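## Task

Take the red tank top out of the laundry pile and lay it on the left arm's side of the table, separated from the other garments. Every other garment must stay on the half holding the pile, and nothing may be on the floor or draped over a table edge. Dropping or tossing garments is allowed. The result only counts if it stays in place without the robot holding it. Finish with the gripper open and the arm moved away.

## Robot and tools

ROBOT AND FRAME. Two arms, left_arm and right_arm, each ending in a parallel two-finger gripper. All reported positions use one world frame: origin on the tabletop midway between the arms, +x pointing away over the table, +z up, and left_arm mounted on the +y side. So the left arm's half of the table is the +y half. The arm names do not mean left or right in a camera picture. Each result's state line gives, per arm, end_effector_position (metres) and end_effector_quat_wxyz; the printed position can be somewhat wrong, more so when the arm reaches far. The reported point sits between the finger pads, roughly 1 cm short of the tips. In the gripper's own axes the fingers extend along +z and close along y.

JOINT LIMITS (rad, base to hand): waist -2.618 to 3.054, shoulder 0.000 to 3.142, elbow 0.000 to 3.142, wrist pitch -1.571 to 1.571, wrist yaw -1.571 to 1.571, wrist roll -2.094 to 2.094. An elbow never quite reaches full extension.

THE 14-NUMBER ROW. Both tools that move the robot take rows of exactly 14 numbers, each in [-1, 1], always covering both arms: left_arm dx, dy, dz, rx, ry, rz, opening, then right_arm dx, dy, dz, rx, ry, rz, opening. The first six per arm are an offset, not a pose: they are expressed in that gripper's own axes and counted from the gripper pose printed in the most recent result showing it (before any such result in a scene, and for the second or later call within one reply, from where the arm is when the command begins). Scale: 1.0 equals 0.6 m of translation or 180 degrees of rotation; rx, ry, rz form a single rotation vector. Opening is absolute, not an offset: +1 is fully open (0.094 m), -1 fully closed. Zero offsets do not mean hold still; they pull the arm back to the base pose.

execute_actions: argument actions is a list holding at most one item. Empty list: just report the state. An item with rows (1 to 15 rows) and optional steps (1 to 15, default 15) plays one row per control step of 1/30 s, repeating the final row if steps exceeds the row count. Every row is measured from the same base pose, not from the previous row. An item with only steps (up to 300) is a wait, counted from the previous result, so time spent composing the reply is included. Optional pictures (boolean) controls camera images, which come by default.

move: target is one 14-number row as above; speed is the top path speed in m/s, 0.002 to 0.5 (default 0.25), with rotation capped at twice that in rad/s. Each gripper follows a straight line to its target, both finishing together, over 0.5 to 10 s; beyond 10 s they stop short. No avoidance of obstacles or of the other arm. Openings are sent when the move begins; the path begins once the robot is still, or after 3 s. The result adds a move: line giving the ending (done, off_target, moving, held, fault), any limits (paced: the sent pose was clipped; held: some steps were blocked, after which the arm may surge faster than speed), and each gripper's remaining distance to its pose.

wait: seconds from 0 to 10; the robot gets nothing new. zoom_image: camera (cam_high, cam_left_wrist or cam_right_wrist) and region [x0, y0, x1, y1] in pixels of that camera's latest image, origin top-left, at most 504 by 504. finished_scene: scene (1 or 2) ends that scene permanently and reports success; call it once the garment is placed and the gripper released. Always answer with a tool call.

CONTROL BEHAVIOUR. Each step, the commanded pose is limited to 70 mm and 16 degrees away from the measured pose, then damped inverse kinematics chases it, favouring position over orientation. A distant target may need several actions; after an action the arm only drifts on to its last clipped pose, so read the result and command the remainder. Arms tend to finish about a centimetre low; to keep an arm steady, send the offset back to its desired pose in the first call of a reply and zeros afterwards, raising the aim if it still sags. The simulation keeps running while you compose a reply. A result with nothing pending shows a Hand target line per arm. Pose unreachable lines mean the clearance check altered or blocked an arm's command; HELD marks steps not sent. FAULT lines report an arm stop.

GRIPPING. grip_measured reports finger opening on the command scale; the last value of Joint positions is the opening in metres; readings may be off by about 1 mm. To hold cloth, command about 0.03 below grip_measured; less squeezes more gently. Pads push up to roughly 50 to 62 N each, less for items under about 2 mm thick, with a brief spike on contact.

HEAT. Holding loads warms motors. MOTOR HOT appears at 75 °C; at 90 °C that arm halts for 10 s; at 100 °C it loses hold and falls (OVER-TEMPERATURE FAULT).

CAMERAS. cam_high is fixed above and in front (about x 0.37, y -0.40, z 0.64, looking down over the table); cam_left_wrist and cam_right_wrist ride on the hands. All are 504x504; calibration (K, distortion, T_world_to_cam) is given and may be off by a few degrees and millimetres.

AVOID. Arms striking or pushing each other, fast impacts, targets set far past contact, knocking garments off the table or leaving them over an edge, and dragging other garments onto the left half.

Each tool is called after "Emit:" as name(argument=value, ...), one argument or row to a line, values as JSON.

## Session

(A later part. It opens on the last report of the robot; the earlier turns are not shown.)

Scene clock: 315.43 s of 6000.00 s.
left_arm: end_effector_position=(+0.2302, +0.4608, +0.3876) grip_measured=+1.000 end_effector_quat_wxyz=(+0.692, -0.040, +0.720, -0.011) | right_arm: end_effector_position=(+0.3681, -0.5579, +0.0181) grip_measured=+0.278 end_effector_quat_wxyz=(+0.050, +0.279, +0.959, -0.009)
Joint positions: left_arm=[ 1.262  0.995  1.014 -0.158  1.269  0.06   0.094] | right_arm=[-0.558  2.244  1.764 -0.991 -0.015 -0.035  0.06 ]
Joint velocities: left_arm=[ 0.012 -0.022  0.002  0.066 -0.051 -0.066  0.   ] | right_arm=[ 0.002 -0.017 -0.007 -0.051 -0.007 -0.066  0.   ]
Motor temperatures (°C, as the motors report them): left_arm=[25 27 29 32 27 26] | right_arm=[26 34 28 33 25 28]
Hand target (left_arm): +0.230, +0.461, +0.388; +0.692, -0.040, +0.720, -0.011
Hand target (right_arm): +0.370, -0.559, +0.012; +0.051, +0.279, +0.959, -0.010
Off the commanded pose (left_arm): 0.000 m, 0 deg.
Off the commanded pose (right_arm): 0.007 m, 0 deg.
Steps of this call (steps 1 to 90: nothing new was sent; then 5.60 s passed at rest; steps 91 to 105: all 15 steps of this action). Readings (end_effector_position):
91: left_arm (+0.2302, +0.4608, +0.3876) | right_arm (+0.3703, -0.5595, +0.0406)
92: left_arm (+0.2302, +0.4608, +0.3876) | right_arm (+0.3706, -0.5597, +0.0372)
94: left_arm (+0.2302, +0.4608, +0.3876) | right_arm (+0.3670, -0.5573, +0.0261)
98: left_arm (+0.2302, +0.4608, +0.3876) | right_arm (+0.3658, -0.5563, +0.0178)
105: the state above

Emit:
execute_actions(
  actions=[
    {"rows": [[0,0,0,0,0,0,1, 0,0,0.004,0,0,0,-1]], "steps": 15},
  ],
  pictures=false,
)

Emit:
execute_actions(
  actions=[
    {"rows": [[0,0,0,0,0,0,1, 0,0,0,0,0,0,-1]], "steps": 10},
  ],
  pictures=false,
)

Scene clock: 319.10 s of 6000.00 s.
left_arm: end_effector_position=(+0.2302, +0.4608, +0.3876) grip_measured=+1.000 end_effector_quat_wxyz=(+0.692, -0.040, +0.720, -0.011) | right_arm: end_effector_position=(+0.3685, -0.5575, +0.0181) grip_measured=-0.995 end_effector_quat_wxyz=(+0.051, +0.279, +0.959, -0.007)
Joint positions: left_arm=[ 1.262  0.995  1.014 -0.158  1.269  0.06   0.094] | right_arm=[-0.558  2.244  1.764 -0.991 -0.017 -0.035  0.   ]
Joint velocities: left_arm=[-0.002 -0.007  0.002 -0.022 -0.022 -0.022  0.   ] | right_arm=[ 0.002  0.002 -0.007  0.007 -0.051  0.066 -0.   ]
Motor temperatures (°C, as the motors report them): left_arm=[25 27 29 32 27 26] | right_arm=[26 34 28 33 25 28]
Hand target (left_arm): +0.230, +0.461, +0.388; +0.692, -0.040, +0.720, -0.011
Hand target (right_arm): +0.368, -0.558, +0.016; +0.050, +0.279, +0.959, -0.009
Off the commanded pose (left_arm): 0.000 m, 0 deg.
Off the commanded pose (right_arm): 0.002 m, 0 deg.
Steps of this call (steps 1 to 90: nothing new was sent; then 0.17 s passed at rest; steps 91 to 105: all 15 steps of this action). Readings (end_effector_position):
91: left_arm (+0.2302, +0.4608, +0.3876) | right_arm (+0.3683, -0.5578, +0.0181)
92: left_arm (+0.2302, +0.4608, +0.3876) | right_arm (+0.3683, -0.5578, +0.0181)
94: left_arm (+0.2302, +0.4608, +0.3876) | right_arm (+0.3685, -0.5575, +0.0181)
98: left_arm (+0.2302, +0.4608, +0.3876) | right_arm (+0.3685, -0.5575, +0.0181)
105: the state above

Scene clock: 319.43 s of 6000.00 s.
left_arm: end_effector_position=(+0.2302, +0.4608, +0.3876) grip_measured=+1.000 end_effector_quat_wxyz=(+0.692, -0.040, +0.720, -0.011) | right_arm: end_effector_position=(+0.3685, -0.5575, +0.0181) grip_measured=-0.995 end_effector_quat_wxyz=(+0.051, +0.279, +0.959, -0.007)
Joint positions: left_arm=[ 1.262  0.995  1.014 -0.158  1.269  0.06   0.094] | right_arm=[-0.558  2.244  1.764 -0.991 -0.017 -0.035  0.   ]
Joint velocities: left_arm=[ 0.012  0.002 -0.017  0.022 -0.081  0.022  0.   ] | right_arm=[-0.007  0.022 -0.027  0.051  0.007  0.022  0.001]
Motor temperatures (°C, as the motors report them): left_arm=[25 27 29 32 27 26] | right_arm=[26 34 28 33 25 28]
Hand target (left_arm): +0.230, +0.461, +0.388; +0.692, -0.040, +0.720, -0.011
Hand target (right_arm): +0.368, -0.558, +0.018; +0.051, +0.279, +0.959, -0.007
Off the commanded pose (left_arm): 0.000 m, 0 deg.
Off the commanded pose (right_arm): 0.000 m, 0 deg.
Steps of this call (steps 1 to 10: all 10 steps of this action). Readings (end_effector_position):
1: left_arm (+0.2302, +0.4608, +0.3876) | right_arm (+0.3685, -0.5575, +0.0181)
2: left_arm (+0.2302, +0.4608, +0.3876) | right_arm (+0.3685, -0.5575, +0.0181)
4: left_arm (+0.2302, +0.4608, +0.3876) | right_arm (+0.3685, -0.5575, +0.0181)
8: left_arm (+0.2302, +0.4608, +0.3876) | right_arm (+0.3685, -0.5575, +0.0181)
10: the state above

Emit:
move(
  target=[0,0,0,0,0,0,1, 0.0812,0.1265,0.0027,0,0,0,-1],
  speed=0.05,
)

Scene clock: 331.50 s of 6000.00 s.
left_arm: end_effector_position=(+0.2302, +0.4608, +0.3876) grip_measured=+1.000 end_effector_quat_wxyz=(+0.692, -0.040, +0.720, -0.011) | right_arm: end_effector_position=(+0.3735, -0.4780, +0.0173) grip_measured=-0.995 end_effector_quat_wxyz=(+0.058, +0.282, +0.958, -0.015)
Joint positions: left_arm=[ 1.262  0.995  1.014 -0.158  1.269  0.06   0.094] | right_arm=[-0.381  2.095  1.519 -0.875  0.015  0.147  0.   ]
Joint velocities: left_arm=[ 0.007  0.012 -0.002 -0.081  0.022  0.007  0.   ] | right_arm=[-0.002 -0.012  0.002  0.081  0.095  0.066 -0.   ]
Motor temperatures (°C, as the motors report them): left_arm=[25 27 29 32 27 26] | right_arm=[26 35 28 32 25 28]
Hand target (left_arm): +0.230, +0.461, +0.388; +0.692, -0.040, +0.720, -0.011
Hand target (right_arm): +0.370, -0.467, +0.014; +0.051, +0.279, +0.959, -0.006
Off the commanded pose (left_arm): 0.000 m, 0 deg.
Off the commanded pose (right_arm): 0.013 m, 1 deg.
After step 90, 6.97 s passed at rest.
move: off_target (right_arm)
camera_calibration (this result's frames):
cam_left_wrist: T_world_to_cam=[[0.0253256, -0.981295, -0.190837, 0.519788], [-0.815848, 0.0900314, -0.571215, 0.370594], [0.577712, 0.170161, -0.798307, 0.188088], [0, 0, 0, 1]] pos_world=[0.180524, 0.444695, 0.461036]
cam_right_wrist: T_world_to_cam=[[-0.748393, -0.655593, -0.100531, -0.0271669], [-0.623397, 0.643538, 0.444111, 0.582894], [-0.22646, 0.39504, -0.890314, 0.40363], [0, 0, 0, 1]] pos_world=[0.434449, -0.552375, 0.0977571]

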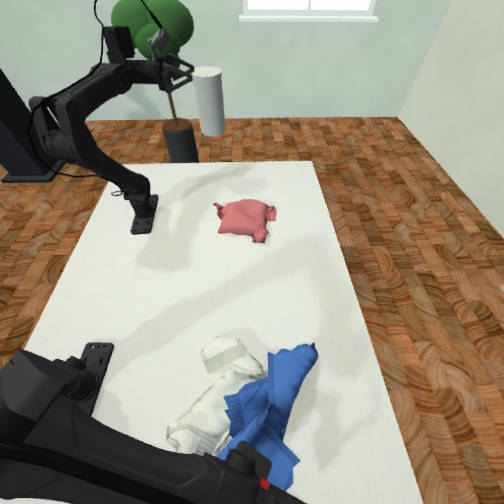

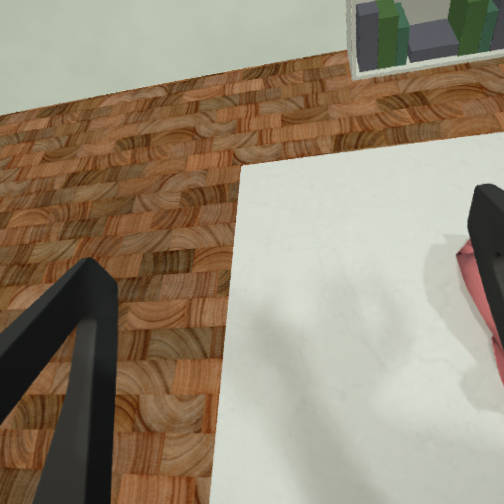

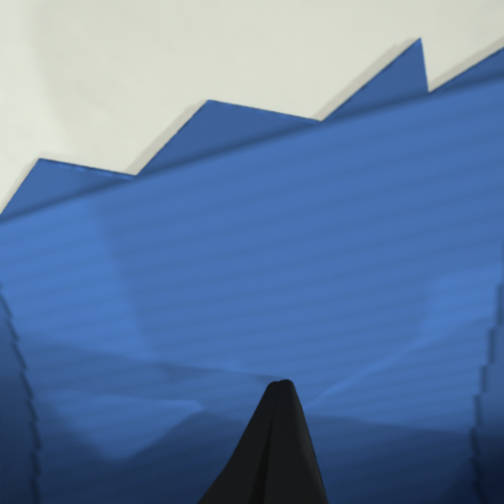

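Emit:
move(
  target=[0,0,0,0,0,0,1, -0.0527,0.0075,-0.4975,0,0,0,1],
  speed=0.25,
)

Scene clock: 346.00 s of 6000.00 s.
left_arm: end_effector_position=(+0.2302, +0.4608, +0.3876) grip_measured=+1.000 end_effector_quat_wxyz=(+0.692, -0.040, +0.720, -0.011) | right_arm: end_effector_position=(+0.3760, -0.4805, +0.3151) grip_measured=+1.000 end_effector_quat_wxyz=(+0.248, +0.277, +0.927, -0.045)
Joint positions: left_arm=[ 1.262  0.995  1.014 -0.158  1.269  0.06   0.094] | right_arm=[-0.381  1.928  2.407 -1.541  0.021  0.149  0.094]
Joint velocities: left_arm=[ 0.012 -0.002 -0.017 -0.051 -0.037 -0.081  0.   ] | right_arm=[ 0.002 -0.002 -0.007 -0.066 -0.037  0.007  0.   ]
Motor temperatures (°C, as the motors report them): left_arm=[25 27 29 32 27 26] | right_arm=[26 36 27 31 25 28]
Hand target (left_arm): +0.230, +0.461, +0.388; +0.692, -0.040, +0.720, -0.011
Hand target (right_arm): +0.376, -0.475, +0.319; +0.250, +0.272, +0.928, -0.043
Off the commanded pose (left_arm): 0.000 m, 0 deg.
Off the commanded pose (right_arm): 0.009 m, 22 deg; orientation clipped at the last step of the last action.
joint sent to its limit (right arm) — the command would take joint 4 (wrist pitch) past its lower limit, so that joint was sent only as far as its limit.
After step 90, 9.83 s passed at rest.
move: off_target (right_arm); limits=paced
camera_calibration (this result's frames):
cam_left_wrist: T_world_to_cam=[[0.0253256, -0.981295, -0.190837, 0.519788], [-0.815848, 0.0900314, -0.571215, 0.370594], [0.577712, 0.170161, -0.798307, 0.188088], [0, 0, 0, 1]] pos_world=[0.180524, 0.444695, 0.461036]
cam_right_wrist: T_world_to_cam=[[-0.689613, -0.681312, -0.245454, 0.0142211], [-0.716322, 0.691544, 0.0930046, 0.622454], [0.106377, 0.239961, -0.964936, 0.494208], [0, 0, 0, 1]] pos_world=[0.403112, -0.539356, 0.422479]

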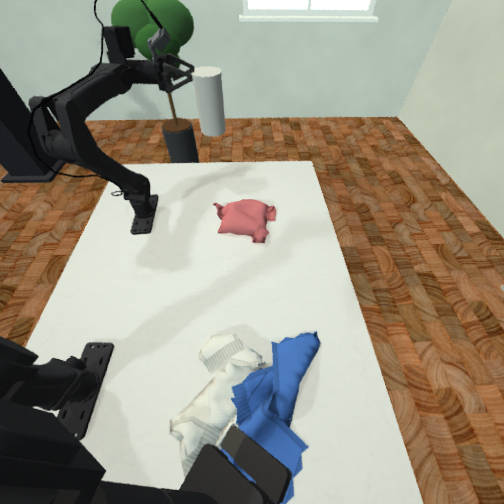

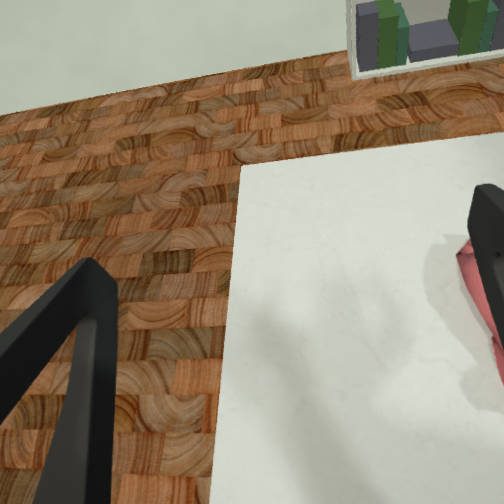

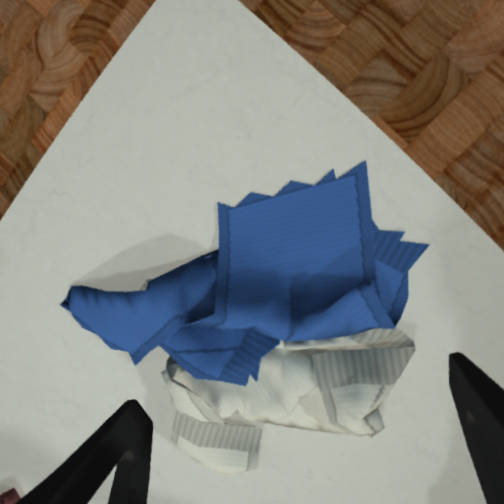

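Emit:
finished_scene(
  scene=1,
)

The scene is finished: the task was done.


## Next scene

Take the blue shorts out of the laundry pile and lay them on the left arm's side of the table, separated from the other garments. Every other garment must stay on the half holding the pile, and nothing may be on the floor or draped over a table edge. Dropping or tossing garments is allowed. The result only counts if it stays in place without the robot holding it. Finish with the gripper open and the arm moved away.

Emit:
execute_actions(
  actions=[],
)

Scene clock: 0.00 s of 6000.00 s.
left_arm: end_effector_position=(+0.3861, +0.2844, +0.4023) grip_measured=+1.000 end_effector_quat_wxyz=(+0.702, -0.015, +0.712, +0.008) | right_arm: end_effector_position=(+0.3745, -0.3190, +0.4145) grip_measured=+1.000 end_effector_quat_wxyz=(+0.714, +0.013, +0.699, -0.017)
Joint positions: left_arm=[-0.012  1.048  1.042 -0.009  0.004 -0.011  0.094] | right_arm=[ 0.001  1.055  1.059  0.017  0.    -0.005  0.094]
Joint velocities: left_arm=[-0.002  0.002 -0.007 -0.066 -0.066 -0.022  0.   ] | right_arm=[-0.012  0.022  0.007 -0.022 -0.007 -0.022  0.   ]
Motor temperatures (°C, as the motors report them): left_arm=[25 27 28 28 27 26] | right_arm=[26 30 26 28 25 28]
Hand target (left_arm): +0.383, +0.284, +0.415; +0.714, -0.016, +0.700, +0.007
Hand target (right_arm): +0.372, -0.319, +0.421; +0.719, +0.013, +0.695, -0.018

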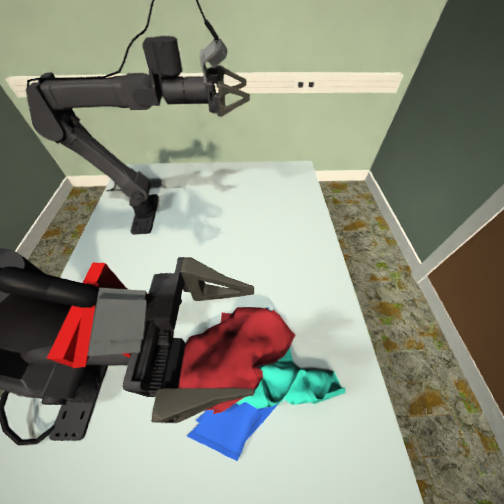

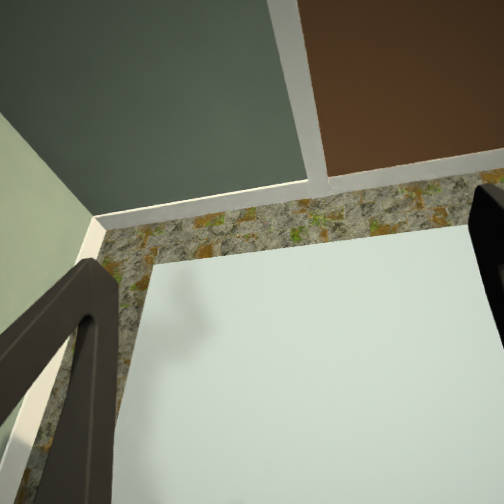

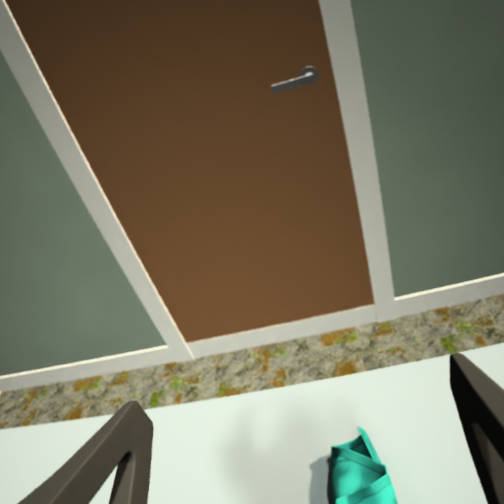

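Emit:
zoom_image(
  camera="cam_high",
  region=[130, 280, 390, 490],
)

Region (130, 280, 390, 490) of cam_high's 504x504 image, scaled by 1.938, with more detail than that image has; it fills the top 407 rows of this view, and the rest is white.

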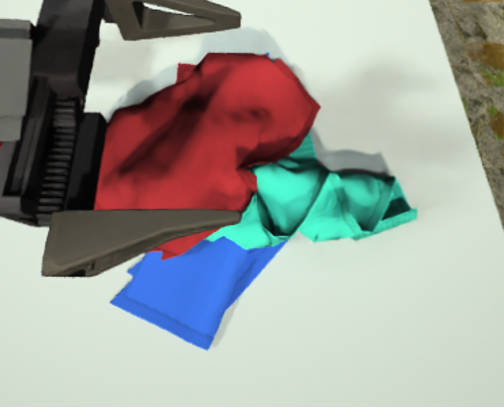

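Emit:
move(
  target=[0,0.3,-0.25,0,0,0,1, 0.5558,-0.2007,-0.0922,0.0917,0.5006,0.0923,0.277],
  speed=0.3,
)

Scene clock: 42.43 s of 6000.00 s.
left_arm: end_effector_position=(+0.2306, +0.4602, +0.3916) grip_measured=+1.000 end_effector_quat_wxyz=(+0.701, -0.037, +0.712, -0.009) | right_arm: end_effector_position=(+0.3166, -0.4330, +0.0685) grip_measured=+0.278 end_effector_quat_wxyz=(-0.005, +0.200, +0.980, +0.006)
Joint positions: left_arm=[ 1.259  0.985  0.986 -0.059  1.269 -0.01   0.094] | right_arm=[-0.343  1.902  1.457 -1.137 -0.01   0.015  0.06 ]
Joint velocities: left_arm=[ 0.007  0.002  0.002 -0.066  0.066 -0.007  0.   ] | right_arm=[-0.002 -0.002 -0.012 -0.081 -0.081  0.051 -0.   ]
Motor temperatures (°C, as the motors report them): left_arm=[25 27 29 34 27 26] | right_arm=[26 31 29 34 25 28]
Hand target (left_arm): +0.229, +0.459, +0.404; +0.705, -0.020, +0.708, +0.003
Hand target (right_arm): +0.319, -0.440, +0.074; +0.000, +0.202, +0.979, -0.001
Off the commanded pose (left_arm): 0.011 m, 3 deg.
Off the commanded pose (right_arm): 0.014 m, 1 deg.
After step 90, 36.13 s passed at rest.
move: off_target (left_arm, right_arm)
camera_calibration (this result's frames):
cam_left_wrist: T_world_to_cam=[[0.0293206, -0.979752, -0.198056, 0.521098], [-0.802065, 0.095185, -0.589603, 0.375001], [0.596517, 0.176141, -0.783034, 0.178048], [0, 0, 0, 1]] pos_world=[0.179287, 0.44349, 0.463726]
cam_right_wrist: T_world_to_cam=[[-0.636532, -0.768084, -0.0698088, -0.121292], [-0.663824, 0.499542, 0.556592, 0.438469], [-0.392638, 0.40063, -0.827848, 0.46936], [0, 0, 0, 1]] pos_world=[0.398148, -0.500235, 0.136043]

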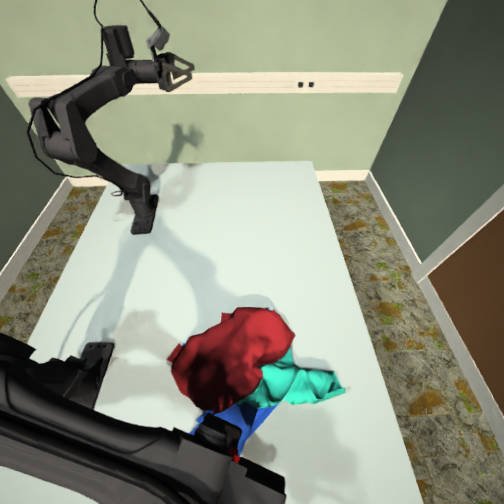

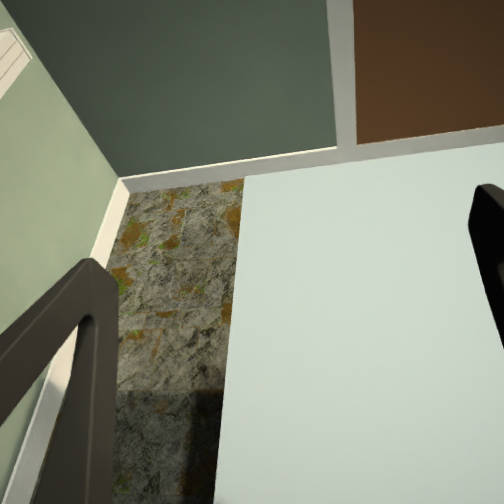

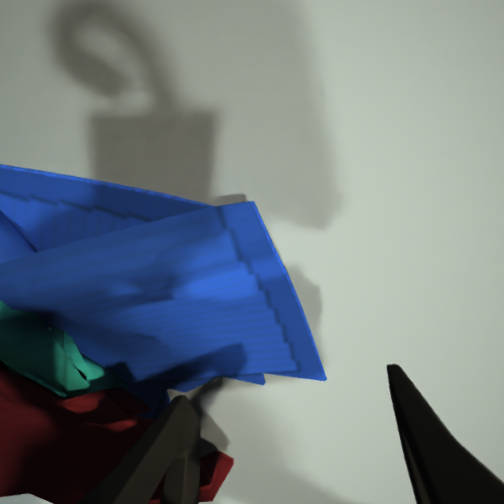

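Emit:
execute_actions(
  actions=[
    {"rows": [[0,0,0,0,0,0,1, 0,0,0.092,0,0,0,0.277]], "steps": 15},
  ],
  pictures=false,
)

Scene clock: 54.13 s of 6000.00 s.
left_arm: end_effector_position=(+0.2307, +0.4598, +0.3919) grip_measured=+1.000 end_effector_quat_wxyz=(+0.701, -0.036, +0.712, -0.009) | right_arm: end_effector_position=(+0.3039, -0.4273, +0.0120) grip_measured=+0.278 end_effector_quat_wxyz=(-0.029, +0.200, +0.979, +0.012)
Joint positions: left_arm=[ 1.259  0.985  0.986 -0.056  1.271 -0.01   0.094] | right_arm=[-0.343  1.963  1.303 -0.972 -0.012  0.015  0.06 ]
Joint velocities: left_arm=[-0.007 -0.007 -0.012  0.007 -0.051  0.007  0.   ] | right_arm=[-0.012 -0.002 -0.027  0.022 -0.022  0.007  0.001]
Motor temperatures (°C, as the motors report them): left_arm=[25 27 29 33 27 26] | right_arm=[26 32 29 31 25 28]
Hand target (left_arm): +0.231, +0.460, +0.392; +0.701, -0.037, +0.712, -0.009
Hand target (right_arm): +0.315, -0.432, +0.014; -0.005, +0.200, +0.980, +0.006
Off the commanded pose (left_arm): 0.000 m, 0 deg.
Off the commanded pose (right_arm): 0.013 m, 3 deg.
Steps of this call (steps 1 to 90: nothing new was sent; then 8.20 s passed at rest; steps 91 to 105: all 15 steps of this action). Readings (end_effector_position):
91: left_arm (+0.2307, +0.4598, +0.3919) | right_arm (+0.3167, -0.4331, +0.0638)
92: left_arm (+0.2307, +0.4598, +0.3919) | right_arm (+0.3169, -0.4332, +0.0570)
94: left_arm (+0.2307, +0.4598, +0.3919) | right_arm (+0.3079, -0.4295, +0.0362)
98: left_arm (+0.2307, +0.4598, +0.3919) | right_arm (+0.2980, -0.4254, +0.0119)
105: the state above

Emit:
execute_actions(
  actions=[
    {"rows": [[0,0,0,0,0,0,1, 0,0,0.003,0,0,0,-1]], "steps": 15},
  ],
  pictures=false,
)

Emit:
execute_actions(
  actions=[
    {"rows": [[0,0,0,0,0,0,1, 0,0,0,0,0,0,-1]], "steps": 8},
  ],
  pictures=false,
)

Scene clock: 60.53 s of 6000.00 s.
left_arm: end_effector_position=(+0.2307, +0.4598, +0.3919) grip_measured=+1.000 end_effector_quat_wxyz=(+0.701, -0.036, +0.712, -0.009) | right_arm: end_effector_position=(+0.3051, -0.4238, +0.0121) grip_measured=-0.986 end_effector_quat_wxyz=(-0.027, +0.200, +0.979, +0.022)
Joint positions: left_arm=[ 1.259  0.985  0.986 -0.056  1.271 -0.01   0.094] | right_arm=[-0.343  1.963  1.303 -0.973 -0.033  0.015  0.001]
Joint velocities: left_arm=[ 0.007 -0.007 -0.002 -0.051 -0.066  0.066  0.   ] | right_arm=[ 0.007  0.007  0.002 -0.051 -0.037  0.066 -0.001]
Motor temperatures (°C, as the motors report them): left_arm=[25 27 29 33 27 26] | right_arm=[26 32 28 31 25 28]
Hand target (left_arm): +0.231, +0.460, +0.392; +0.701, -0.036, +0.712, -0.009
Hand target (right_arm): +0.304, -0.427, +0.010; -0.029, +0.200, +0.979, +0.012
Off the commanded pose (left_arm): 0.000 m, 0 deg.
Off the commanded pose (right_arm): 0.004 m, 1 deg.
Steps of this call (steps 1 to 90: nothing new was sent; then 2.90 s passed at rest; steps 91 to 105: all 15 steps of this action). Readings (end_effector_position):
91: left_arm (+0.2307, +0.4598, +0.3919) | right_arm (+0.3044, -0.4271, +0.0120)
92: left_arm (+0.2307, +0.4598, +0.3919) | right_arm (+0.3046, -0.4266, +0.0120)
94: left_arm (+0.2307, +0.4598, +0.3919) | right_arm (+0.3048, -0.4260, +0.0120)
98: left_arm (+0.2307, +0.4598, +0.3919) | right_arm (+0.3050, -0.4243, +0.0121)
105: the state above

Scene clock: 60.80 s of 6000.00 s.
left_arm: end_effector_position=(+0.2307, +0.4598, +0.3919) grip_measured=+1.000 end_effector_quat_wxyz=(+0.701, -0.036, +0.712, -0.009) | right_arm: end_effector_position=(+0.3052, -0.4235, +0.0121) grip_measured=-0.986 end_effector_quat_wxyz=(-0.027, +0.200, +0.979, +0.023)
Joint positions: left_arm=[ 1.259  0.985  0.986 -0.056  1.271 -0.01   0.094] | right_arm=[-0.343  1.963  1.303 -0.973 -0.035  0.015  0.001]
Joint velocities: left_arm=[ 0.007  0.012 -0.007  0.037 -0.037 -0.007  0.   ] | right_arm=[ 0.012 -0.017 -0.002 -0.066 -0.037 -0.081 -0.001]
Motor temperatures (°C, as the motors report them): left_arm=[25 27 29 33 27 26] | right_arm=[26 32 28 31 25 28]
Hand target (left_arm): +0.231, +0.460, +0.392; +0.701, -0.036, +0.712, -0.009
Hand target (right_arm): +0.305, -0.424, +0.012; -0.027, +0.200, +0.979, +0.022
Off the commanded pose (left_arm): 0.000 m, 0 deg.
Off the commanded pose (right_arm): 0.000 m, 0 deg.
Steps of this call (steps 1 to 8: all 8 steps of this action). Readings (end_effector_position):
1: left_arm (+0.2307, +0.4598, +0.3919) | right_arm (+0.3051, -0.4236, +0.0121)
2: left_arm (+0.2307, +0.4598, +0.3919) | right_arm (+0.3051, -0.4235, +0.0121)
4: left_arm (+0.2307, +0.4598, +0.3919) | right_arm (+0.3052, -0.4235, +0.0121)
8: the state above

Emit:
move(
  target=[0,0,0,0,0,0,1, -0.0053,-0.0499,-0.336,0,0,0,-1],
  speed=0.12,
)

Scene clock: 70.80 s of 6000.00 s.
left_arm: end_effector_position=(+0.2307, +0.4598, +0.3919) grip_measured=+1.000 end_effector_quat_wxyz=(+0.701, -0.036, +0.712, -0.009) | right_arm: end_effector_position=(+0.3097, -0.4611, +0.2015) grip_measured=-0.986 end_effector_quat_wxyz=(+0.049, +0.201, +0.978, +0.004)
Joint positions: left_arm=[ 1.259  0.985  0.986 -0.056  1.271 -0.01   0.094] | right_arm=[-0.436  1.846  1.913 -1.545 -0.035 -0.073  0.001]
Joint velocities: left_arm=[-0.007  0.012  0.002 -0.081 -0.007 -0.007  0.   ] | right_arm=[-0.012 -0.012  0.002 -0.022  0.066 -0.007  0.001]
Motor temperatures (°C, as the motors report them): left_arm=[25 27 29 32 27 26] | right_arm=[26 33 28 30 25 28]
Hand target (left_arm): +0.231, +0.460, +0.392; +0.701, -0.036, +0.712, -0.009
Hand target (right_arm): +0.308, -0.465, +0.212; +0.062, +0.202, +0.977, -0.003
Off the commanded pose (left_arm): 0.000 m, 0 deg.
Off the commanded pose (right_arm): 0.012 m, 9 deg.
joint sent to its limit (right arm) — the command would take joint 4 (wrist pitch) past its lower limit, so that joint was sent only as far as its limit.
After step 90, 4.90 s passed at rest.
move: off_target (right_arm)
camera_calibration (this result's frames):
cam_left_wrist: T_world_to_cam=[[0.0272255, -0.979383, -0.200168, 0.521915], [-0.801419, 0.0983008, -0.58997, 0.373795], [0.597483, 0.176481, -0.78222, 0.177645], [0, 0, 0, 1]] pos_world=[0.179217, 0.44306, 0.463956]
cam_right_wrist: T_world_to_cam=[[-0.629715, -0.767932, -0.117215, -0.1305], [-0.71583, 0.515017, 0.471534, 0.414321], [-0.301739, 0.380838, -0.874023, 0.560072], [0, 0, 0, 1]] pos_world=[0.383401, -0.526894, 0.278853]

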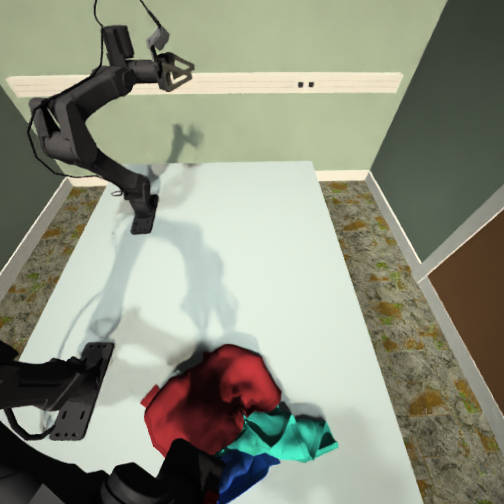

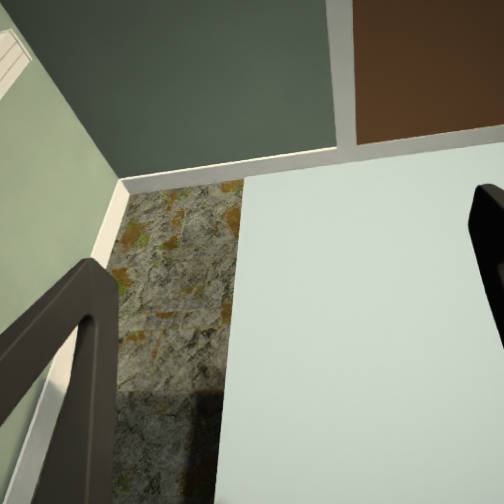

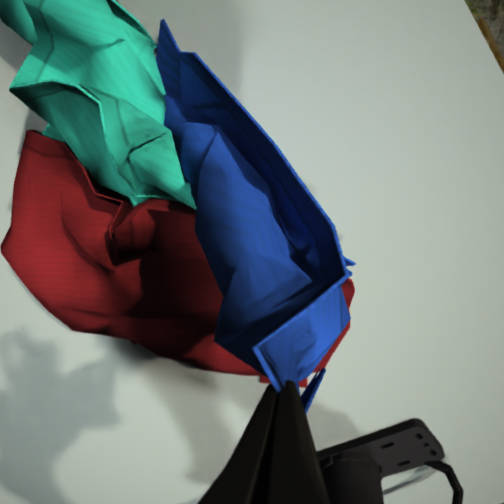

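Emit:
move(
  target=[0,0,0,0,0,0,1, -0.0148,0.056,-0.365,0,0,0,-1],
  speed=0.12,
)

Scene clock: 82.27 s of 6000.00 s.
left_arm: end_effector_position=(+0.2307, +0.4598, +0.3919) grip_measured=+1.000 end_effector_quat_wxyz=(+0.701, -0.036, +0.712, -0.009) | right_arm: end_effector_position=(+0.3174, -0.4379, +0.4113) grip_measured=-0.986 end_effector_quat_wxyz=(+0.367, +0.192, +0.908, -0.057)
Joint positions: left_arm=[ 1.259  0.985  0.986 -0.056  1.271 -0.01   0.094] | right_arm=[-0.368  1.649  2.389 -1.55  -0.035  0.018  0.001]
Joint velocities: left_arm=[-0.012 -0.012  0.002 -0.066  0.007 -0.022  0.   ] | right_arm=[-0.007  0.007  0.017  0.007 -0.007 -0.037  0.002]
Motor temperatures (°C, as the motors report them): left_arm=[25 27 29 32 27 26] | right_arm=[26 33 28 30 25 28]
Hand target (left_arm): +0.231, +0.460, +0.392; +0.701, -0.036, +0.712, -0.009
Hand target (right_arm): +0.312, -0.432, +0.424; +0.385, +0.189, +0.902, -0.058
Off the commanded pose (left_arm): 0.000 m, 0 deg.
Off the commanded pose (right_arm): 0.014 m, 38 deg; orientation clipped at the last step of the last action.
joint sent to its limit (right arm) — the command would take joint 4 (wrist pitch) past its lower limit, so that joint was sent only as far as its limit.
After step 90, 6.27 s passed at rest.
move: off_target (right_arm); limits=paced
camera_calibration (this result's frames):
cam_left_wrist: T_world_to_cam=[[0.0272255, -0.979383, -0.200168, 0.521915], [-0.801419, 0.0983008, -0.58997, 0.373795], [0.597483, 0.176481, -0.78222, 0.177645], [0, 0, 0, 1]] pos_world=[0.179217, 0.44306, 0.463956]
cam_right_wrist: T_world_to_cam=[[-0.518383, -0.808723, -0.277932, -0.0703389], [-0.805919, 0.570701, -0.157465, 0.620575], [0.285962, 0.142363, -0.947607, 0.476174], [0, 0, 0, 1]] pos_world=[0.327503, -0.478837, 0.529396]

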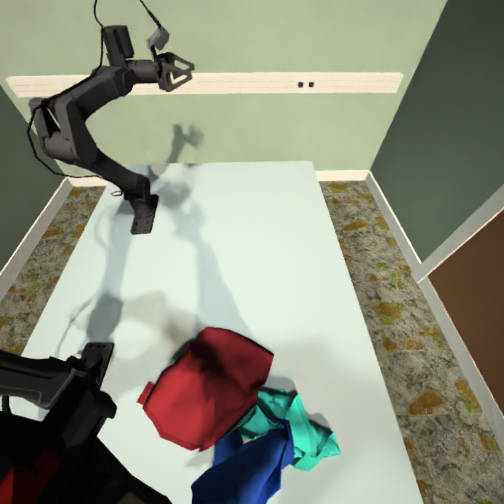

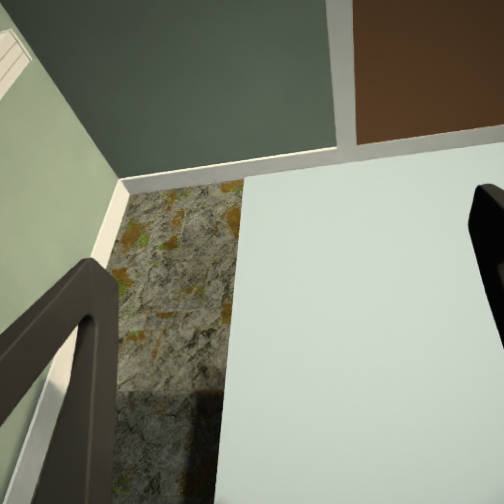

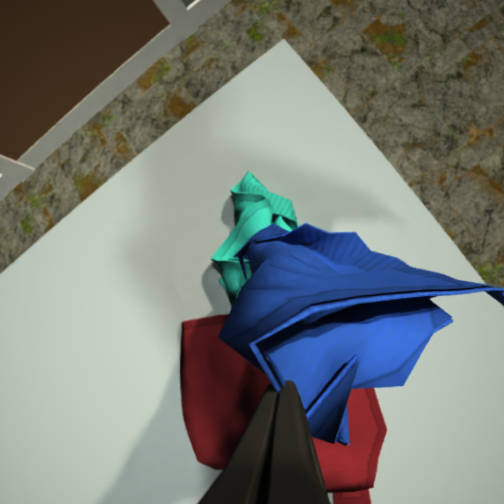

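Emit:
move(
  target=[0,0,0,0,0,0,1, -0.165,0.0756,-0.181,-0.031,-0.1457,-0.0347,-1],
  speed=0.15,
)

Scene clock: 105.03 s of 6000.00 s.
left_arm: end_effector_position=(+0.2307, +0.4598, +0.3919) grip_measured=+1.000 end_effector_quat_wxyz=(+0.701, -0.036, +0.712, -0.009) | right_arm: end_effector_position=(+0.3345, -0.4059, +0.5466) grip_measured=-0.986 end_effector_quat_wxyz=(+0.581, +0.115, +0.802, -0.077)
Joint positions: left_arm=[ 1.259  0.985  0.986 -0.056  1.271 -0.01   0.094] | right_arm=[-0.266  1.747  2.856 -1.428 -0.035 -0.     0.001]
Joint velocities: left_arm=[-0.007 -0.002 -0.002 -0.051  0.007  0.007  0.   ] | right_arm=[-0.017 -0.007  0.007  0.037  0.022 -0.051 -0.001]
Motor temperatures (°C, as the motors report them): left_arm=[25 27 29 32 27 26] | right_arm=[26 32 28 32 25 28]
Hand target (left_arm): +0.231, +0.460, +0.392; +0.701, -0.036, +0.712, -0.009
Hand target (right_arm): +0.330, -0.400, +0.560; +0.600, +0.105, +0.789, -0.079
Off the commanded pose (left_arm): 0.000 m, 0 deg.
Off the commanded pose (right_arm): 0.015 m, 2 deg.
elbow stopped short (right arm): the move would have taken joint 3 (elbow) straighter than the controller allows; a more bent joint 3 avoids this.
move: off_target (right_arm)
camera_calibration (this result's frames):
cam_left_wrist: T_world_to_cam=[[0.0272255, -0.979383, -0.200168, 0.521915], [-0.801419, 0.0983008, -0.58997, 0.373795], [0.597483, 0.176481, -0.78222, 0.177645], [0, 0, 0, 1]] pos_world=[0.179217, 0.44306, 0.463956]
cam_right_wrist: T_world_to_cam=[[-0.288159, -0.909432, -0.299829, -0.103861], [-0.685145, 0.414554, -0.598934, 0.774967], [0.668985, 0.0328383, -0.74255, 0.31031], [0, 0, 0, 1]] pos_world=[0.293443, -0.42591, 0.663433]

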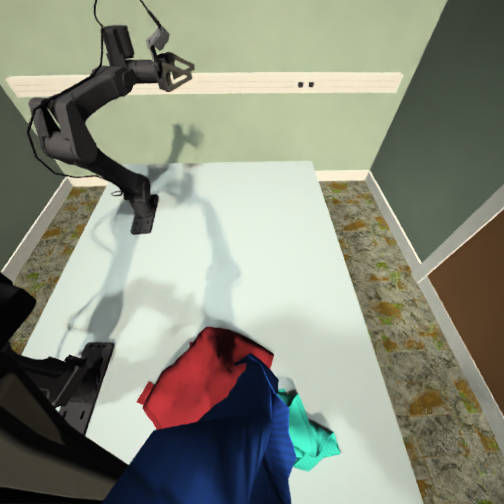

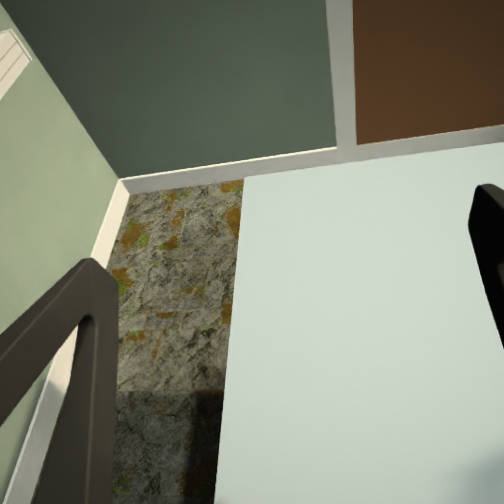

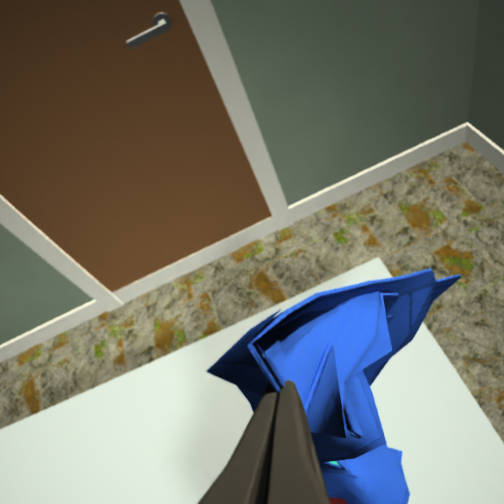

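Emit:
move(
  target=[0,0,0,0,0,0,1, 0.206,0.9975,-0.1852,-0.4008,-0.0852,-0.0672,-1],
  speed=0.22,
)

Scene clock: 133.93 s of 6000.00 s.
left_arm: end_effector_position=(+0.2307, +0.4598, +0.3919) grip_measured=+1.000 end_effector_quat_wxyz=(+0.701, -0.036, +0.712, -0.009) | right_arm: end_effector_position=(+0.3621, +0.2101, +0.4717) grip_measured=-0.987 end_effector_quat_wxyz=(+0.624, -0.322, +0.624, +0.342)
Joint positions: left_arm=[ 1.259  0.985  0.986 -0.056  1.271 -0.01   0.094] | right_arm=[ 0.976  2.176  2.49  -0.301 -0.046  0.026  0.001]
Joint velocities: left_arm=[ 0.007 -0.002  0.002 -0.037 -0.066  0.066  0.   ] | right_arm=[-0.007 -0.017 -0.022 -0.051 -0.007 -0.066 -0.001]
Motor temperatures (°C, as the motors report them): left_arm=[25 27 29 32 27 26] | right_arm=[26 32 28 36 25 28]
Hand target (left_arm): +0.231, +0.460, +0.392; +0.701, -0.036, +0.712, -0.009
Hand target (right_arm): +0.357, +0.212, +0.477; +0.626, -0.328, +0.618, +0.346
Off the commanded pose (left_arm): 0.000 m, 0 deg.
Off the commanded pose (right_arm): 0.003 m, 2 deg.
move: done
camera_calibration (this result's frames):
cam_left_wrist: T_world_to_cam=[[0.0272255, -0.979383, -0.200168, 0.521915], [-0.801419, 0.0983008, -0.58997, 0.373795], [0.597483, 0.176481, -0.78222, 0.177645], [0, 0, 0, 1]] pos_world=[0.179217, 0.44306, 0.463956]
cam_right_wrist: T_world_to_cam=[[0.824881, -0.474533, -0.307231, -0.0490758], [-0.485712, -0.316869, -0.814664, 0.676883], [0.289233, 0.821226, -0.491865, 0.0695956], [0, 0, 0, 1]] pos_world=[0.349123, 0.134042, 0.570587]

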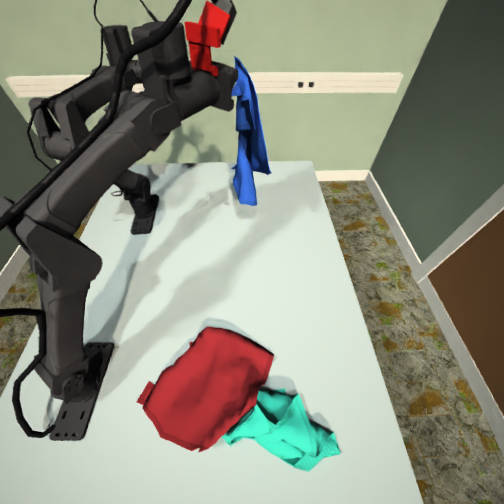

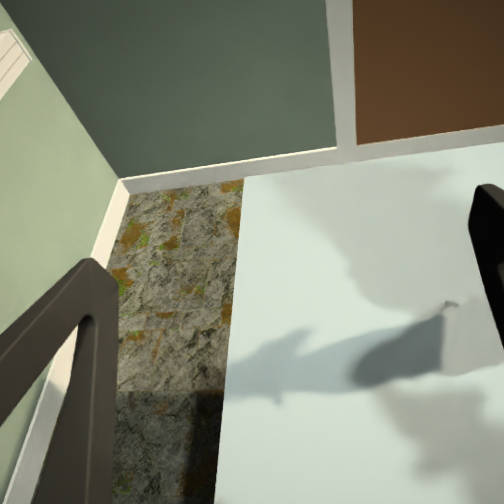

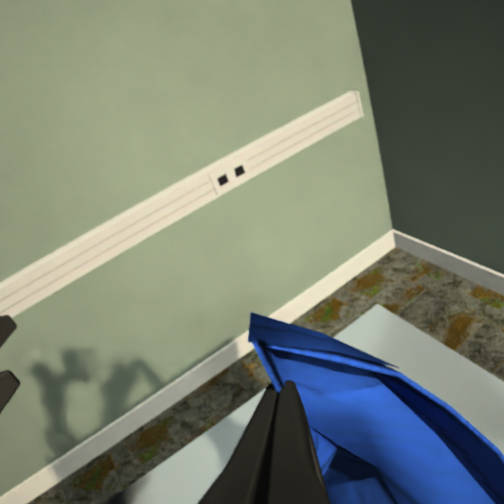

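Emit:
move(
  target=[0,0,0,0,0,0,1, 0.48,0,0.075,0,0,0,-1],
  speed=0.2,
)

Scene clock: 139.67 s of 6000.00 s.
left_arm: end_effector_position=(+0.2307, +0.4598, +0.3919) grip_measured=+1.000 end_effector_quat_wxyz=(+0.701, -0.036, +0.712, -0.009) | right_arm: end_effector_position=(+0.3833, +0.2481, +0.1763) grip_measured=-0.987 end_effector_quat_wxyz=(+0.618, -0.325, +0.631, +0.339)
Joint positions: left_arm=[ 1.259  0.985  0.986 -0.056  1.271 -0.01   0.094] | right_arm=[ 0.987  2.368  1.608  0.754 -0.034  0.026  0.001]
Joint velocities: left_arm=[ 0.012 -0.012 -0.002 -0.095 -0.007  0.022  0.   ] | right_arm=[-0.002  0.012 -0.007 -0.022 -0.095  0.051 -0.   ]
Motor temperatures (°C, as the motors report them): left_arm=[25 27 29 32 27 26] | right_arm=[26 33 28 36 25 28]
Hand target (left_arm): +0.231, +0.460, +0.392; +0.701, -0.036, +0.712, -0.009
Hand target (right_arm): +0.379, +0.251, +0.183; +0.624, -0.322, +0.625, +0.342
Off the commanded pose (left_arm): 0.000 m, 0 deg.
Off the commanded pose (right_arm): 0.011 m, 1 deg.
move: off_target (right_arm)
camera_calibration (this result's frames):
cam_left_wrist: T_world_to_cam=[[0.0272255, -0.979383, -0.200168, 0.521915], [-0.801419, 0.0983008, -0.58997, 0.373795], [0.597483, 0.176481, -0.78222, 0.177645], [0, 0, 0, 1]] pos_world=[0.179217, 0.44306, 0.463956]
cam_right_wrist: T_world_to_cam=[[0.821138, -0.479673, -0.309268, -0.136256], [-0.495184, -0.329352, -0.803941, 0.463322], [0.28377, 0.813291, -0.507969, -0.10612], [0, 0, 0, 1]] pos_world=[0.371428, 0.173544, 0.276438]

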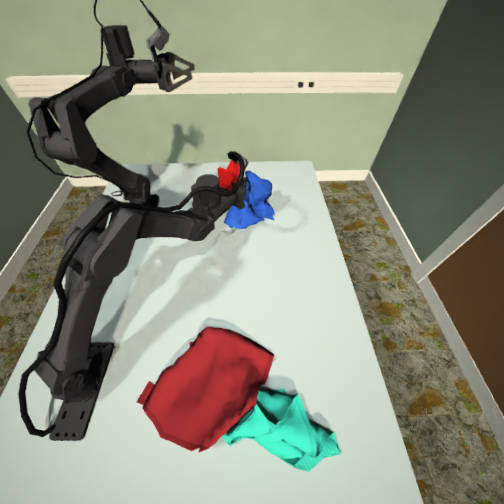

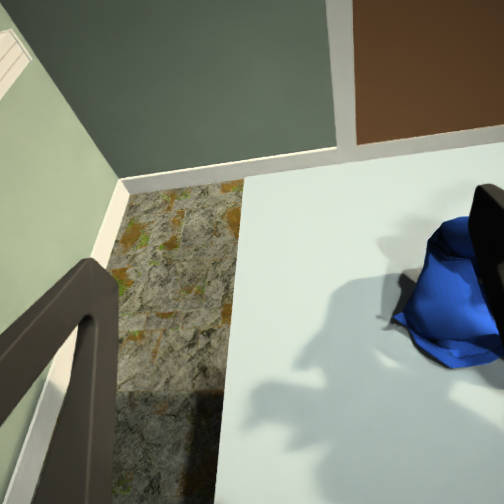

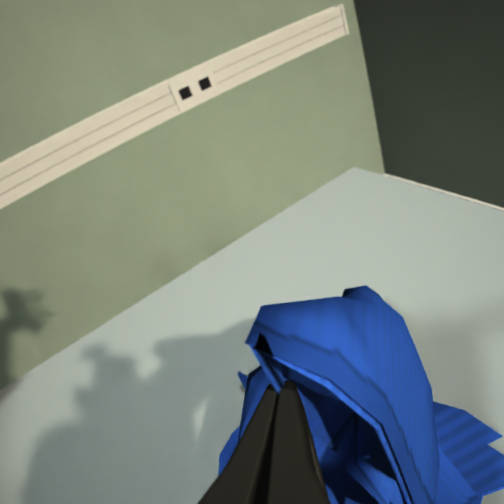

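Release, then retreat up and back.

Emit:
execute_actions(
  actions=[
    {"rows": [[0,0,0,0,0,0,1, 0,0,0,0,0,0,0.6]], "steps": 12},
  ],
  pictures=false,
)

Emit:
move(
  target=[0,0,0,0,0,0,1, -0.3,0,-0.35,0,0,0,1],
  speed=0.25,
)

Scene clock: 144.17 s of 6000.00 s.
left_arm: end_effector_position=(+0.2307, +0.4598, +0.3919) grip_measured=+1.000 end_effector_quat_wxyz=(+0.701, -0.036, +0.712, -0.009) | right_arm: end_effector_position=(+0.3833, +0.2481, +0.1766) grip_measured=+0.599 end_effector_quat_wxyz=(+0.619, -0.324, +0.630, +0.339)
Joint positions: left_arm=[ 1.259  0.985  0.986 -0.056  1.271 -0.01   0.094] | right_arm=[ 0.987  2.368  1.608  0.755 -0.034  0.026  0.075]
Joint velocities: left_arm=[-0.022  0.007 -0.007 -0.022 -0.037 -0.022  0.   ] | right_arm=[ 0.012  0.017 -0.017 -0.066 -0.022 -0.037  0.001]
Motor temperatures (°C, as the motors report them): left_arm=[25 27 29 32 27 26] | right_arm=[26 34 28 36 25 28]
Hand target (left_arm): +0.231, +0.460, +0.392; +0.701, -0.036, +0.712, -0.009
Hand target (right_arm): +0.383, +0.248, +0.176; +0.618, -0.325, +0.631, +0.339
Off the commanded pose (left_arm): 0.000 m, 0 deg.
Off the commanded pose (right_arm): 0.000 m, 0 deg.
Steps of this call (steps 1 to 123: nothing new was sent; steps 124 to 135: all 12 steps of this action). Readings (end_effector_position):
124: left_arm (+0.2307, +0.4598, +0.3919) | right_arm (+0.3833, +0.2481, +0.1766)
125: left_arm (+0.2307, +0.4598, +0.3919) | right_arm (+0.3833, +0.2481, +0.1766)
127: left_arm (+0.2307, +0.4598, +0.3919) | right_arm (+0.3833, +0.2481, +0.1766)
131: left_arm (+0.2307, +0.4598, +0.3919) | right_arm (+0.3833, +0.2481, +0.1766)
135: the state above

Scene clock: 146.27 s of 6000.00 s.
left_arm: end_effector_position=(+0.2307, +0.4598, +0.3919) grip_measured=+1.000 end_effector_quat_wxyz=(+0.701, -0.036, +0.712, -0.009) | right_arm: end_effector_position=(+0.2719, +0.0782, +0.3665) grip_measured=+1.000 end_effector_quat_wxyz=(+0.622, -0.323, +0.626, +0.341)
Joint positions: left_arm=[ 1.259  0.985  0.986 -0.056  1.271 -0.01   0.094] | right_arm=[ 0.955  1.393  1.098  0.302 -0.067  0.026  0.094]
Joint velocities: left_arm=[-0.007  0.002 -0.027 -0.066  0.022  0.051  0.   ] | right_arm=[ 0.017  0.002  0.002 -0.066 -0.066  0.051  0.   ]
Motor temperatures (°C, as the motors report them): left_arm=[25 27 29 32 27 26] | right_arm=[26 34 28 36 25 28]
Hand target (left_arm): +0.231, +0.460, +0.392; +0.701, -0.036, +0.712, -0.009
Hand target (right_arm): +0.273, +0.075, +0.364; +0.619, -0.325, +0.630, +0.339
Off the commanded pose (left_arm): 0.000 m, 0 deg.
Off the commanded pose (right_arm): 0.011 m, 1 deg.
move: off_target (right_arm)
camera_calibration (this result's frames):
cam_left_wrist: T_world_to_cam=[[0.0272255, -0.979383, -0.200168, 0.521915], [-0.801419, 0.0983008, -0.58997, 0.373795], [0.597483, 0.176481, -0.78222, 0.177645], [0, 0, 0, 1]] pos_world=[0.179217, 0.44306, 0.463956]
cam_right_wrist: T_world_to_cam=[[0.823687, -0.476289, -0.307714, -0.0690146], [-0.488509, -0.320494, -0.811568, 0.505508], [0.287921, 0.818799, -0.496658, 0.154583], [0, 0, 0, 1]] pos_world=[0.259284, 0.00256897, 0.465792]

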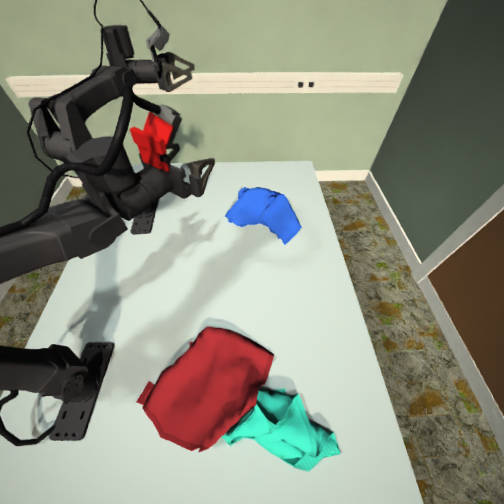

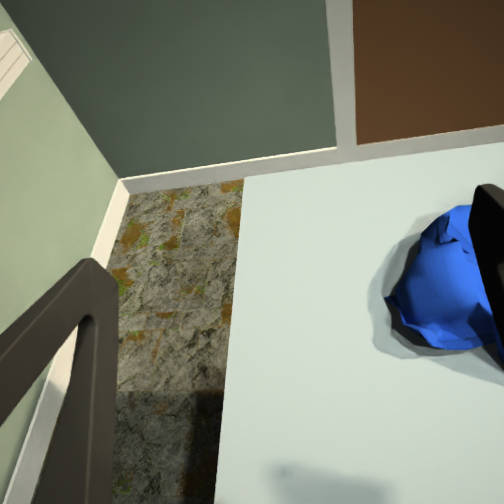

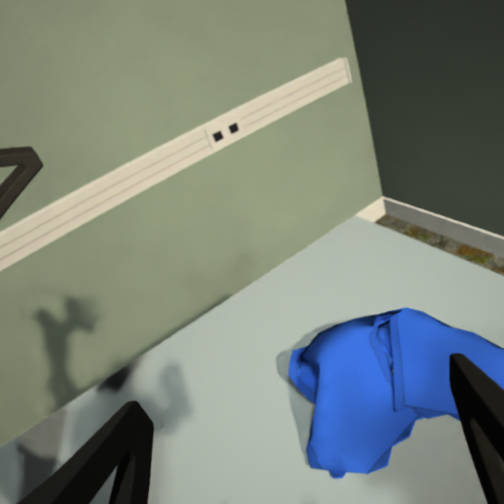

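Emit:
finished_scene(
  scene=2,
)

The scene is finished: the task was done.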